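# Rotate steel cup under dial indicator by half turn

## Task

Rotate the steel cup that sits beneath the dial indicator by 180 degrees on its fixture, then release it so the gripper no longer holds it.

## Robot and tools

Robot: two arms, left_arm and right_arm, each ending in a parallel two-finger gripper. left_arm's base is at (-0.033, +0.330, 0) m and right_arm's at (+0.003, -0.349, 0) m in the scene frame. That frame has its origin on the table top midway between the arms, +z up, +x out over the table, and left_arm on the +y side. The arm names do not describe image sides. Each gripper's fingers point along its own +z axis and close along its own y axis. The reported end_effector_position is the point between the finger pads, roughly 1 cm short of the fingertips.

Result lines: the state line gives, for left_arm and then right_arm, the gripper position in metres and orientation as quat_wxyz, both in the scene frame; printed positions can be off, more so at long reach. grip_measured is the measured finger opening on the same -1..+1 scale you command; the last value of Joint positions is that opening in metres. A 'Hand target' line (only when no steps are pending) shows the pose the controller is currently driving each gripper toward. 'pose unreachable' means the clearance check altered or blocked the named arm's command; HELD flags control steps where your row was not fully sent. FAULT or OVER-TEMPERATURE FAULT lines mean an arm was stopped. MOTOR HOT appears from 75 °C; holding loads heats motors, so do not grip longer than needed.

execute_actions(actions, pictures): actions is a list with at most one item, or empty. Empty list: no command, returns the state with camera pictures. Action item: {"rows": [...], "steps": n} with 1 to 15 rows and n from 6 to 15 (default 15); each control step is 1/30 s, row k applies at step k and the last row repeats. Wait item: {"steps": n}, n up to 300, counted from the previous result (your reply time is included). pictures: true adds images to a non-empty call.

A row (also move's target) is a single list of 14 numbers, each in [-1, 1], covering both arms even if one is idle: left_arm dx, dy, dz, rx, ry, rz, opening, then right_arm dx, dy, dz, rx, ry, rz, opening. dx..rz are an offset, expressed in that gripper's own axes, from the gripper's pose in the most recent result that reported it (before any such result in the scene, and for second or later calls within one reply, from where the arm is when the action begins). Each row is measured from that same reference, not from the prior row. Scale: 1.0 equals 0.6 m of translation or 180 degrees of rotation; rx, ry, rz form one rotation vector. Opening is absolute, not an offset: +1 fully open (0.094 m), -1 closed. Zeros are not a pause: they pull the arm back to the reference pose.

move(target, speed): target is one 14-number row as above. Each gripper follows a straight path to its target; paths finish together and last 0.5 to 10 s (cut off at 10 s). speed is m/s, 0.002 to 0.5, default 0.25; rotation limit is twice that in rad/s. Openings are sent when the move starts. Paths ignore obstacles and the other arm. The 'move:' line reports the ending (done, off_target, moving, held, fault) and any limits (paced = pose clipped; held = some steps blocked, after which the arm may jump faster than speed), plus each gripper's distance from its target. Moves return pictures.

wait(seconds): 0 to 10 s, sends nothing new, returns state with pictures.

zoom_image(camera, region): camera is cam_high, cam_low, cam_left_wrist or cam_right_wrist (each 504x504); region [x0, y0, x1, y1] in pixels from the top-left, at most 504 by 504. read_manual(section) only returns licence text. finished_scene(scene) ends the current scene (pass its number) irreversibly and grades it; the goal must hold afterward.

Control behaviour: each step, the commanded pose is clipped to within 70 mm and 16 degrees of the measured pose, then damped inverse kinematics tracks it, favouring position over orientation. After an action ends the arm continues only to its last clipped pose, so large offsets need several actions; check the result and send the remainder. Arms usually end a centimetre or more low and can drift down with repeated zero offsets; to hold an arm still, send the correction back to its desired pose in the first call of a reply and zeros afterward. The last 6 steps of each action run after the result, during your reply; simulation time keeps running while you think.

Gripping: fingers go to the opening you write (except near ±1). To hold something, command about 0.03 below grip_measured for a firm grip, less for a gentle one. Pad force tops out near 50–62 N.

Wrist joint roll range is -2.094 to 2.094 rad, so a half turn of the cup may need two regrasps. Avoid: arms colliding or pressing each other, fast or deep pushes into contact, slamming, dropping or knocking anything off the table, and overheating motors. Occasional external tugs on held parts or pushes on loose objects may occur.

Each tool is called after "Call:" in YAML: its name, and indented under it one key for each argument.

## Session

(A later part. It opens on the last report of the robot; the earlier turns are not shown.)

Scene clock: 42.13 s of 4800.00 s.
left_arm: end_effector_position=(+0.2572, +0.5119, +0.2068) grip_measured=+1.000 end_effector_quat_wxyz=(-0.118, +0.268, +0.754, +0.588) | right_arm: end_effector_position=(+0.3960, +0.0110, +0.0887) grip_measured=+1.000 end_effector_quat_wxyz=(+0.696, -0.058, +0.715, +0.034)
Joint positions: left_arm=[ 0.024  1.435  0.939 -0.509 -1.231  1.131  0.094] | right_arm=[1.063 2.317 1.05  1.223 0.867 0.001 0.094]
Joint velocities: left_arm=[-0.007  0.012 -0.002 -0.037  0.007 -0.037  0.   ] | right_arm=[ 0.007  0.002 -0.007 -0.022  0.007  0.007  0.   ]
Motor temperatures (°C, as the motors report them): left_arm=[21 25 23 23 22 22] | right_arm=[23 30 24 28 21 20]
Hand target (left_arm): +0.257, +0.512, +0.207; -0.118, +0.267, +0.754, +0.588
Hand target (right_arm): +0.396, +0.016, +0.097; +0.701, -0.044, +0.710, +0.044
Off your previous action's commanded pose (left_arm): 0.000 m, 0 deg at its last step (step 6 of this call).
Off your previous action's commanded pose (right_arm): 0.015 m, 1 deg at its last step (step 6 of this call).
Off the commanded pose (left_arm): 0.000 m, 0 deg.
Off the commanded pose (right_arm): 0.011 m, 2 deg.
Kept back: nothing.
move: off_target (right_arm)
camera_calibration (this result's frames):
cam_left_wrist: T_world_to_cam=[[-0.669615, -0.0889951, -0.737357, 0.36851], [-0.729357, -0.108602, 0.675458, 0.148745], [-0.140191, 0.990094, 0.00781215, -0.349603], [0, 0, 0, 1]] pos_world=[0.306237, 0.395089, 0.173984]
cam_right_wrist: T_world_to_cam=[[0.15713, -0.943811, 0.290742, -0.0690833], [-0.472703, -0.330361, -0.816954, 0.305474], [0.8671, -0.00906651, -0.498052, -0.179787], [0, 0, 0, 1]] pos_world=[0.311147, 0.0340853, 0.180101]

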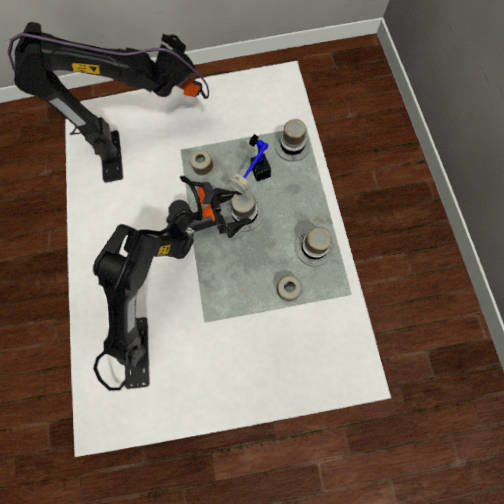

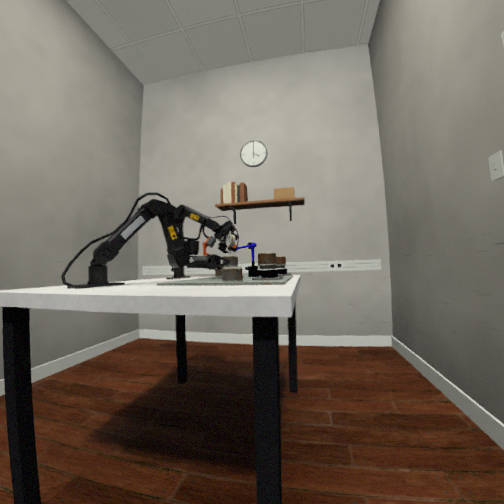

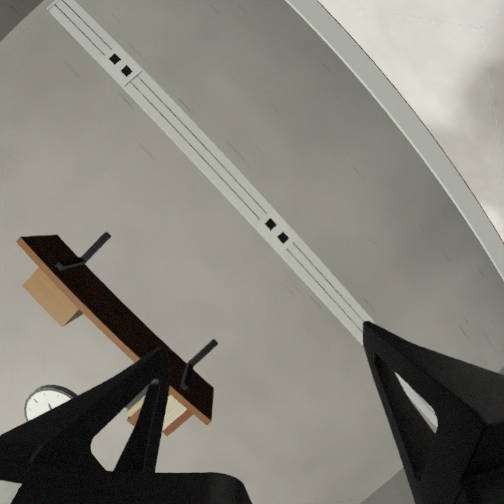

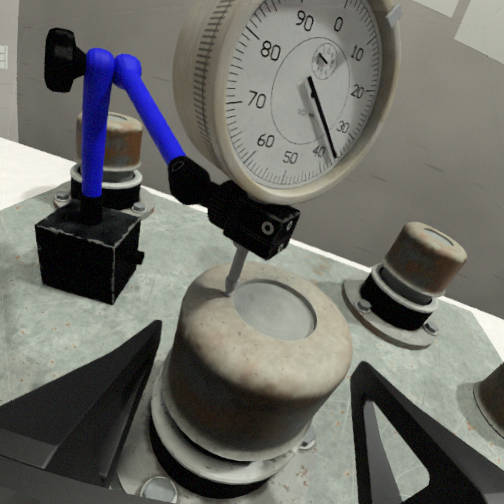

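Call:
execute_actions:
  actions:
    - {"rows": [[0,0,0,0,0,0,1,-0.015,0.008,0.003,0,-0.004,0.008,1],[0,0,0,0,0,0,1,-0.017,0.009,0.006,0,-0.005,0.009,0.96],[0,0,0,0,0,0,1,-0.019,0.010,0.009,0,-0.006,0.010,0.92],[0,0,0,0,0,0,1,-0.020,0.011,0.012,0,-0.006,0.010,0.88],[0,0,0,0,0,0,1,-0.0214,0.012,0.0145,0,-0.006,0.010,0.84],[0,0,0,0,0,0,1,-0.0214,0.01225,0.0162,0,-0.006,0.010,0.8],[0,0,0,0,0,0,1,-0.0214,0.01225,0.0162,0,-0.006,0.010,0.77],[0,0,0,0,0,0,1,-0.0214,0.01225,0.0162,0,-0.006,0.010,0.74],[0,0,0,0,0,0,1,-0.0214,0.01225,0.0162,0,-0.006,0.010,0.71],[0,0,0,0,0,0,1,-0.0214,0.01225,0.0162,0,-0.006,0.010,0.68],[0,0,0,0,0,0,1,-0.0214,0.01225,0.0162,0,-0.006,0.010,0.66],[0,0,0,0,0,0,1,-0.0214,0.01225,0.0162,0,-0.006,0.010,0.64]], "steps": 15}

Call:
wait:
  seconds: 0.1

Scene clock: 43.30 s of 4800.00 s.
left_arm: end_effector_position=(+0.2574, +0.5118, +0.2065) grip_measured=+1.000 end_effector_quat_wxyz=(-0.117, +0.268, +0.755, +0.587) | right_arm: end_effector_position=(+0.3999, +0.0165, +0.0963) grip_measured=+0.725 end_effector_quat_wxyz=(+0.700, -0.052, +0.711, +0.038)
Joint positions: left_arm=[ 0.024  1.435  0.939 -0.509 -1.229  1.131  0.094] | right_arm=[1.063 2.317 1.083 1.208 0.869 0.001 0.081]
Joint velocities: left_arm=[-0.007 -0.007  0.007  0.037 -0.022  0.022  0.   ] | right_arm=[ 0.002 -0.012  0.081 -0.051  0.037 -0.11  -0.027]
Motor temperatures (°C, as the motors report them): left_arm=[21 25 23 23 22 22] | right_arm=[23 30 24 28 21 20]
Steps of this call (steps 1 to 26: nothing new was sent; steps 27 to 35: the first 9 steps of this action). Readings (end_effector_position):
27: left_arm (+0.2572, +0.5119, +0.2068) | right_arm (+0.3961, +0.0105, +0.0884)
28: left_arm (+0.2572, +0.5119, +0.2067) | right_arm (+0.3961, +0.0105, +0.0883)
30: left_arm (+0.2573, +0.5118, +0.2066) | right_arm (+0.3967, +0.0114, +0.0890)
34: left_arm (+0.2574, +0.5118, +0.2065) | right_arm (+0.3995, +0.0159, +0.0953)
35: the state above

Scene clock: 43.60 s of 4800.00 s.
left_arm: end_effector_position=(+0.2574, +0.5118, +0.2065) grip_measured=+1.000 end_effector_quat_wxyz=(-0.117, +0.268, +0.755, +0.587) | right_arm: end_effector_position=(+0.4001, +0.0169, +0.0959) grip_measured=+0.642 end_effector_quat_wxyz=(+0.699, -0.053, +0.712, +0.037)
Joint positions: left_arm=[ 0.024  1.435  0.939 -0.509 -1.228  1.131  0.094] | right_arm=[1.063 2.317 1.085 1.202 0.869 0.001 0.077]
Joint velocities: left_arm=[-0.012  0.002  0.017 -0.007  0.022 -0.066  0.   ] | right_arm=[ 0.002  0.002  0.002 -0.081  0.037 -0.051 -0.   ]
Motor temperatures (°C, as the motors report them): left_arm=[21 25 23 23 22 22] | right_arm=[23 30 24 28 21 20]
Hand target (left_arm): +0.257, +0.512, +0.207; -0.118, +0.268, +0.754, +0.588
Hand target (right_arm): +0.405, +0.020, +0.101; +0.702, -0.046, +0.709, +0.045
Off the commanded pose (left_arm): 0.000 m, 0 deg.
Off the commanded pose (right_arm): 0.008 m, 1 deg.
Kept back: nothing.
Steps of this call (steps 1 to 6: the last 6 steps of your previous action; steps 7 to 9: nothing new was sent). Readings (end_effector_position):
1: left_arm (+0.2574, +0.5118, +0.2065) | right_arm (+0.4001, +0.0169, +0.0968)
2: left_arm (+0.2574, +0.5118, +0.2065) | right_arm (+0.4001, +0.0170, +0.0969)
4: left_arm (+0.2574, +0.5118, +0.2065) | right_arm (+0.4001, +0.0169, +0.0965)
8: left_arm (+0.2574, +0.5118, +0.2065) | right_arm (+0.4001, +0.0169, +0.0960)
9: the state above
camera_calibration (this result's frames):
cam_left_wrist: T_world_to_cam=[[-0.669662, -0.0895963, -0.737242, 0.368698], [-0.729547, -0.106403, 0.675604, 0.147998], [-0.138976, 0.990278, 0.00588909, -0.349455], [0, 0, 0, 1]] pos_world=[0.306308, 0.394839, 0.173889]
cam_right_wrist: T_world_to_cam=[[0.153244, -0.94741, 0.280944, -0.0636258], [-0.467369, -0.319982, -0.824122, 0.31361], [0.870679, -0.0050126, -0.491826, -0.181839], [0, 0, 0, 1]] pos_world=[0.314645, 0.0391582, 0.186895]

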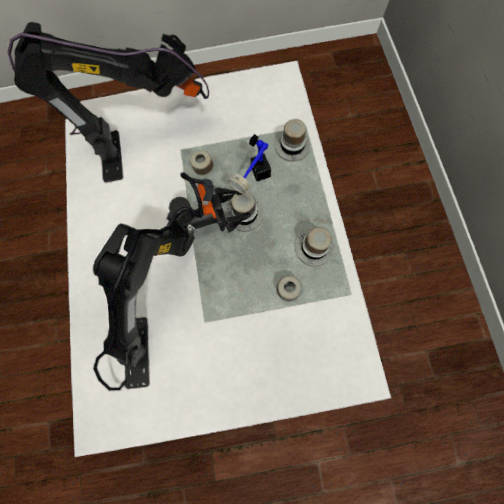

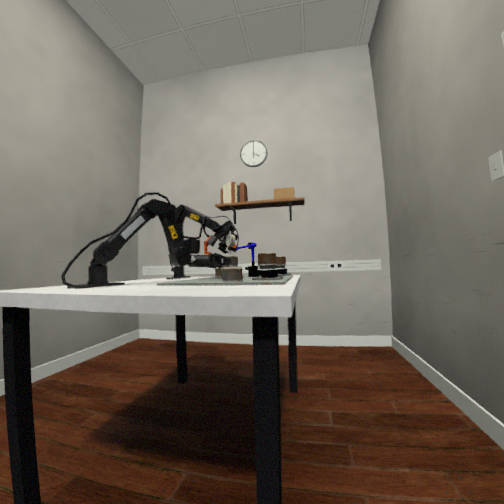

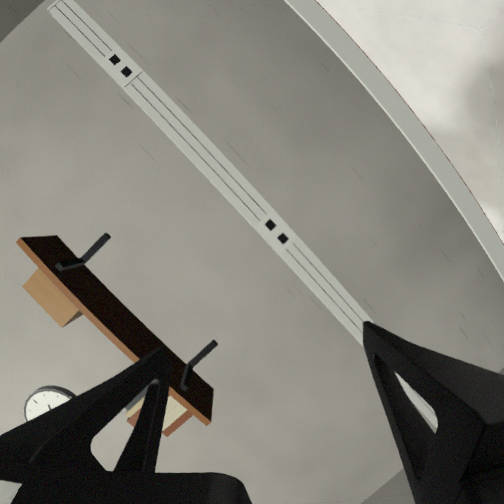

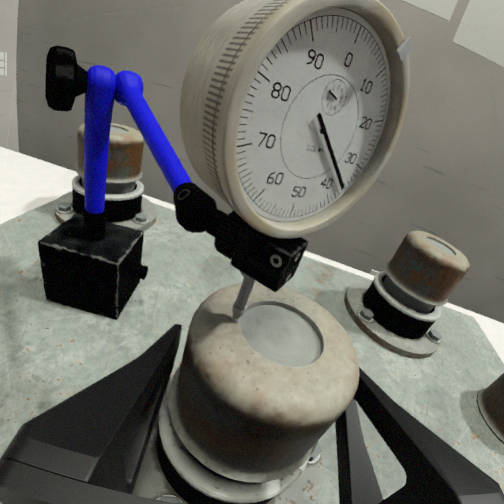

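Call:
execute_actions:
  actions:
    - {"rows": [[0,0,0,0,0,0,1,-0.0085,0.0008,0.005,0,-0.003,0.008,0.59],[0,0,0,0,0,0,1,-0.0085,0.0008,0.005,0,-0.003,0.008,0.55],[0,0,0,0,0,0,1,-0.0085,0.0008,0.005,0,-0.003,0.008,0.52],[0,0,0,0,0,0,1,-0.0085,0.0008,0.005,0,-0.003,0.008,0.49],[0,0,0,0,0,0,1,-0.0085,0.0008,0.005,0,-0.003,0.008,0.47],[0,0,0,0,0,0,1,-0.0085,0.0008,0.005,0,-0.003,0.008,0.45],[0,0,0,0,0,0,1,-0.0085,0.0008,0.005,0,-0.003,0.008,0.43]], "steps": 14}

Call:
move:
  target: [0,0,0,0,0,0,1, -0.010,0.004,0.0024,-0.5063,-0.0108,-0.0099,0.43]
  speed: 0.25

Scene clock: 44.67 s of 4800.00 s.
left_arm: end_effector_position=(+0.2576, +0.5117, +0.2062) grip_measured=+1.000 end_effector_quat_wxyz=(-0.116, +0.269, +0.755, +0.586) | right_arm: end_effector_position=(+0.4002, +0.0167, +0.0956) grip_measured=+0.473 end_effector_quat_wxyz=(+0.699, -0.053, +0.712, +0.036)
Joint positions: left_arm=[ 0.024  1.435  0.939 -0.509 -1.226  1.131  0.094] | right_arm=[1.063 2.317 1.085 1.2   0.871 0.001 0.069]
Joint velocities: left_arm=[-0.007 -0.012 -0.007 -0.081 -0.037 -0.051  0.   ] | right_arm=[ 0.012  0.007 -0.007  0.022  0.022  0.007 -0.001]
Motor temperatures (°C, as the motors report them): left_arm=[21 25 23 23 22 22] | right_arm=[23 30 24 28 21 20]
Steps of this call (steps 1 to 24: nothing new was sent; steps 25 to 32: the first 8 steps of this action). Readings (end_effector_position):
25: left_arm (+0.2575, +0.5118, +0.2064) | right_arm (+0.4001, +0.0169, +0.0957)
26: left_arm (+0.2575, +0.5117, +0.2064) | right_arm (+0.4001, +0.0169, +0.0957)
28: left_arm (+0.2575, +0.5117, +0.2063) | right_arm (+0.4001, +0.0167, +0.0957)
32: the state above

Scene clock: 48.50 s of 4800.00 s.
left_arm: end_effector_position=(+0.2578, +0.5115, +0.2058) grip_measured=+1.000 end_effector_quat_wxyz=(-0.116, +0.269, +0.756, +0.586) | right_arm: end_effector_position=(+0.4012, +0.0197, +0.0950) grip_measured=+0.472 end_effector_quat_wxyz=(-0.470, +0.546, -0.460, -0.519)
Joint positions: left_arm=[ 0.024  1.435  0.939 -0.509 -1.224  1.131  0.094] | right_arm=[ 0.49   2.443  1.379  0.994 -1.281 -0.102  0.069]
Joint velocities: left_arm=[-0.007 -0.012 -0.007 -0.037  0.022  0.066  0.   ] | right_arm=[-0.007  0.002  0.017 -0.022  0.022  0.051  0.001]
Motor temperatures (°C, as the motors report them): left_arm=[21 25 23 23 22 22] | right_arm=[23 30 24 28 21 20]
Hand target (left_arm): +0.258, +0.512, +0.206; -0.116, +0.269, +0.755, +0.586
Hand target (right_arm): +0.404, +0.021, +0.101; -0.463, +0.546, -0.461, -0.524
Off your previous action's commanded pose (left_arm): 0.000 m, 0 deg at its last step (step 6 of this call).
Off your previous action's commanded pose (right_arm): 0.006 m, 2 deg at its last step (step 6 of this call).
Off the commanded pose (left_arm): 0.000 m, 0 deg.
Off the commanded pose (right_arm): 0.007 m, 1 deg.
Kept back: nothing.
move: done
camera_calibration (this result's frames):
cam_left_wrist: T_world_to_cam=[[-0.669758, -0.0907979, -0.737007, 0.369072], [-0.729917, -0.102003, 0.675882, 0.146505], [-0.136546, 0.990632, 0.00204222, -0.349153], [0, 0, 0, 1]] pos_world=[0.30645, 0.394337, 0.173701]
cam_right_wrist: T_world_to_cam=[[0.942352, 0.160274, 0.293742, -0.400598], [0.334587, -0.463988, -0.820223, -0.00501357], [0.00483286, 0.871222, -0.490866, 0.146826], [0, 0, 0, 1]] pos_world=[0.378472, -0.0660387, 0.185632]

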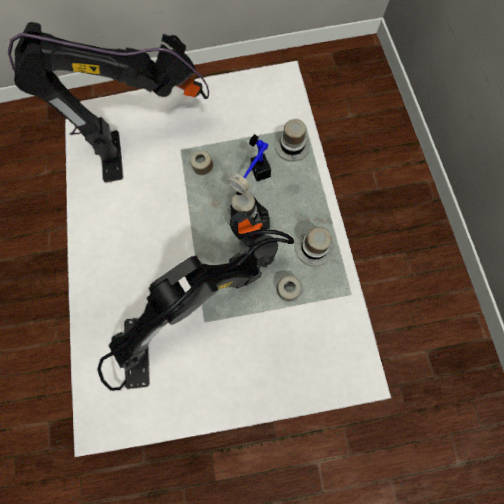

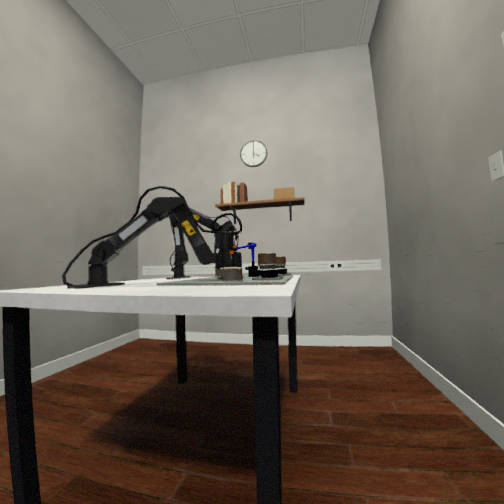

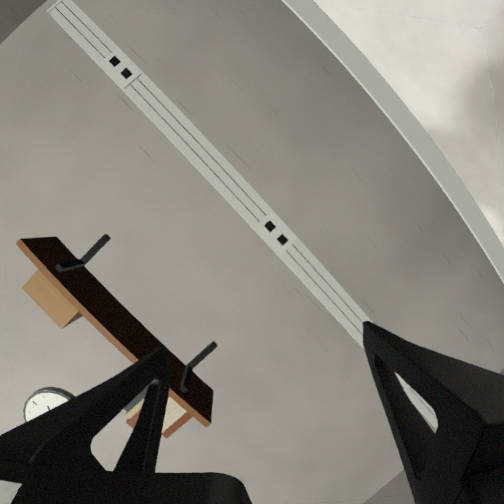

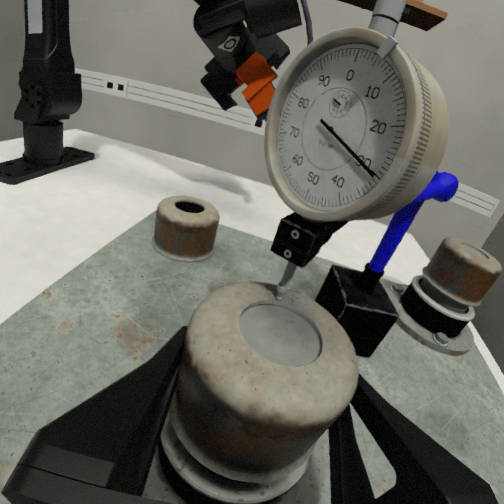

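Call:
execute_actions:
  actions:
    - {"rows": [[0,0,0,0,0,0,1,-0.010,0,0,0,0,0,0.52],[0,0,0,0,0,0,1,-0.010,0,0,0,0,0,0.62],[0,0,0,0,0,0,1,-0.010,0,0,0,0,0,0.75],[0,0,0,0,0,0,1,-0.010,0,0,0,0,0,0.88],[0,0,0,0,0,0,1,-0.010,0,0,0,0,0,1]], "steps": 7}

Call:
move:
  target: [0,0,0,0,0,0,1, -0.02,0,-0.095,0,0,0,1]
  speed: 0.15

Scene clock: 49.17 s of 4800.00 s.
left_arm: end_effector_position=(+0.2579, +0.5115, +0.2058) grip_measured=+1.000 end_effector_quat_wxyz=(-0.116, +0.269, +0.756, +0.586) | right_arm: end_effector_position=(+0.4013, +0.0196, +0.0950) grip_measured=+0.506 end_effector_quat_wxyz=(-0.469, +0.547, -0.460, -0.519)
Joint positions: left_arm=[ 0.024  1.435  0.939 -0.509 -1.223  1.131  0.094] | right_arm=[ 0.489  2.443  1.381  0.988 -1.283 -0.106  0.071]
Joint velocities: left_arm=[-0.002  0.002  0.012 -0.037  0.037  0.037  0.   ] | right_arm=[-0.002 -0.012 -0.002  0.066  0.007 -0.037  0.031]
Motor temperatures (°C, as the motors report them): left_arm=[21 25 23 23 22 22] | right_arm=[23 30 24 28 21 20]
Steps of this call (steps 1 to 19: nothing new was sent; step 20: the first step of this action). Readings (end_effector_position):
20: the state above

Scene clock: 50.47 s of 4800.00 s.
left_arm: end_effector_position=(+0.2583, +0.5113, +0.2052) grip_measured=+1.000 end_effector_quat_wxyz=(-0.114, +0.270, +0.756, +0.584) | right_arm: end_effector_position=(+0.4136, -0.0360, +0.0968) grip_measured=+1.000 end_effector_quat_wxyz=(-0.468, +0.540, -0.469, -0.519)
Joint positions: left_arm=[ 0.024  1.435  0.939 -0.509 -1.219  1.131  0.094] | right_arm=[ 0.368  2.398  1.322  0.945 -1.389 -0.147  0.094]
Joint velocities: left_arm=[-0.017 -0.012  0.022  0.007 -0.051  0.022  0.   ] | right_arm=[-0.002 -0.007 -0.007 -0.022 -0.037 -0.066  0.   ]
Motor temperatures (°C, as the motors report them): left_arm=[21 25 23 23 22 22] | right_arm=[23 30 24 28 21 20]
Hand target (left_arm): +0.258, +0.511, +0.206; -0.115, +0.270, +0.756, +0.585
Hand target (right_arm): +0.410, -0.037, +0.108; -0.469, +0.547, -0.460, -0.519
Off your previous action's commanded pose (left_arm): 0.000 m, 0 deg at its last step (step 6 of this call).
Off your previous action's commanded pose (right_arm): 0.006 m, 0 deg at its last step (step 6 of this call).
Off the commanded pose (left_arm): 0.000 m, 0 deg.
Off the commanded pose (right_arm): 0.012 m, 1 deg.
Kept back: nothing.
move: off_target (right_arm)
camera_calibration (this result's frames):
cam_left_wrist: T_world_to_cam=[[-0.669857, -0.0919984, -0.736769, 0.369445], [-0.730278, -0.0976012, 0.676142, 0.145014], [-0.134114, 0.990964, -0.00180555, -0.348844], [0, 0, 0, 1]] pos_world=[0.306591, 0.393834, 0.173515]
cam_right_wrist: T_world_to_cam=[[0.948923, 0.149377, 0.277905, -0.405442], [0.315391, -0.472958, -0.822703, -0.0256831], [0.00854463, 0.86833, -0.495913, 0.19503], [0, 0, 0, 1]] pos_world=[0.391167, -0.120934, 0.188263]

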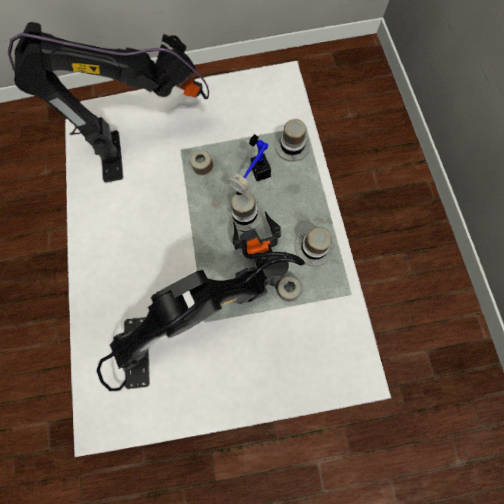

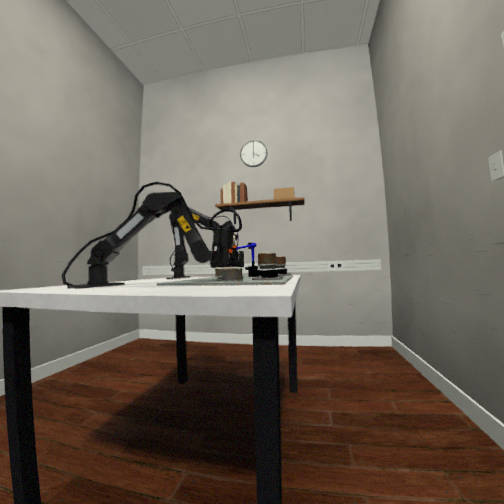

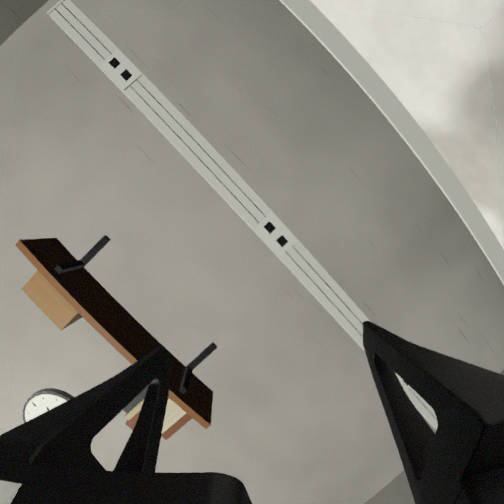

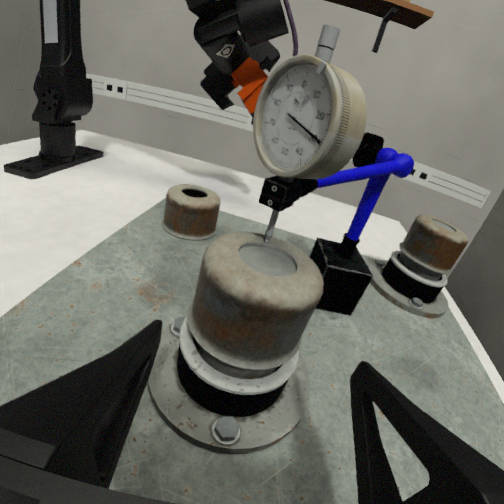

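Call:
finished_scene:
  scene: 1

The scene is finished: the task was done.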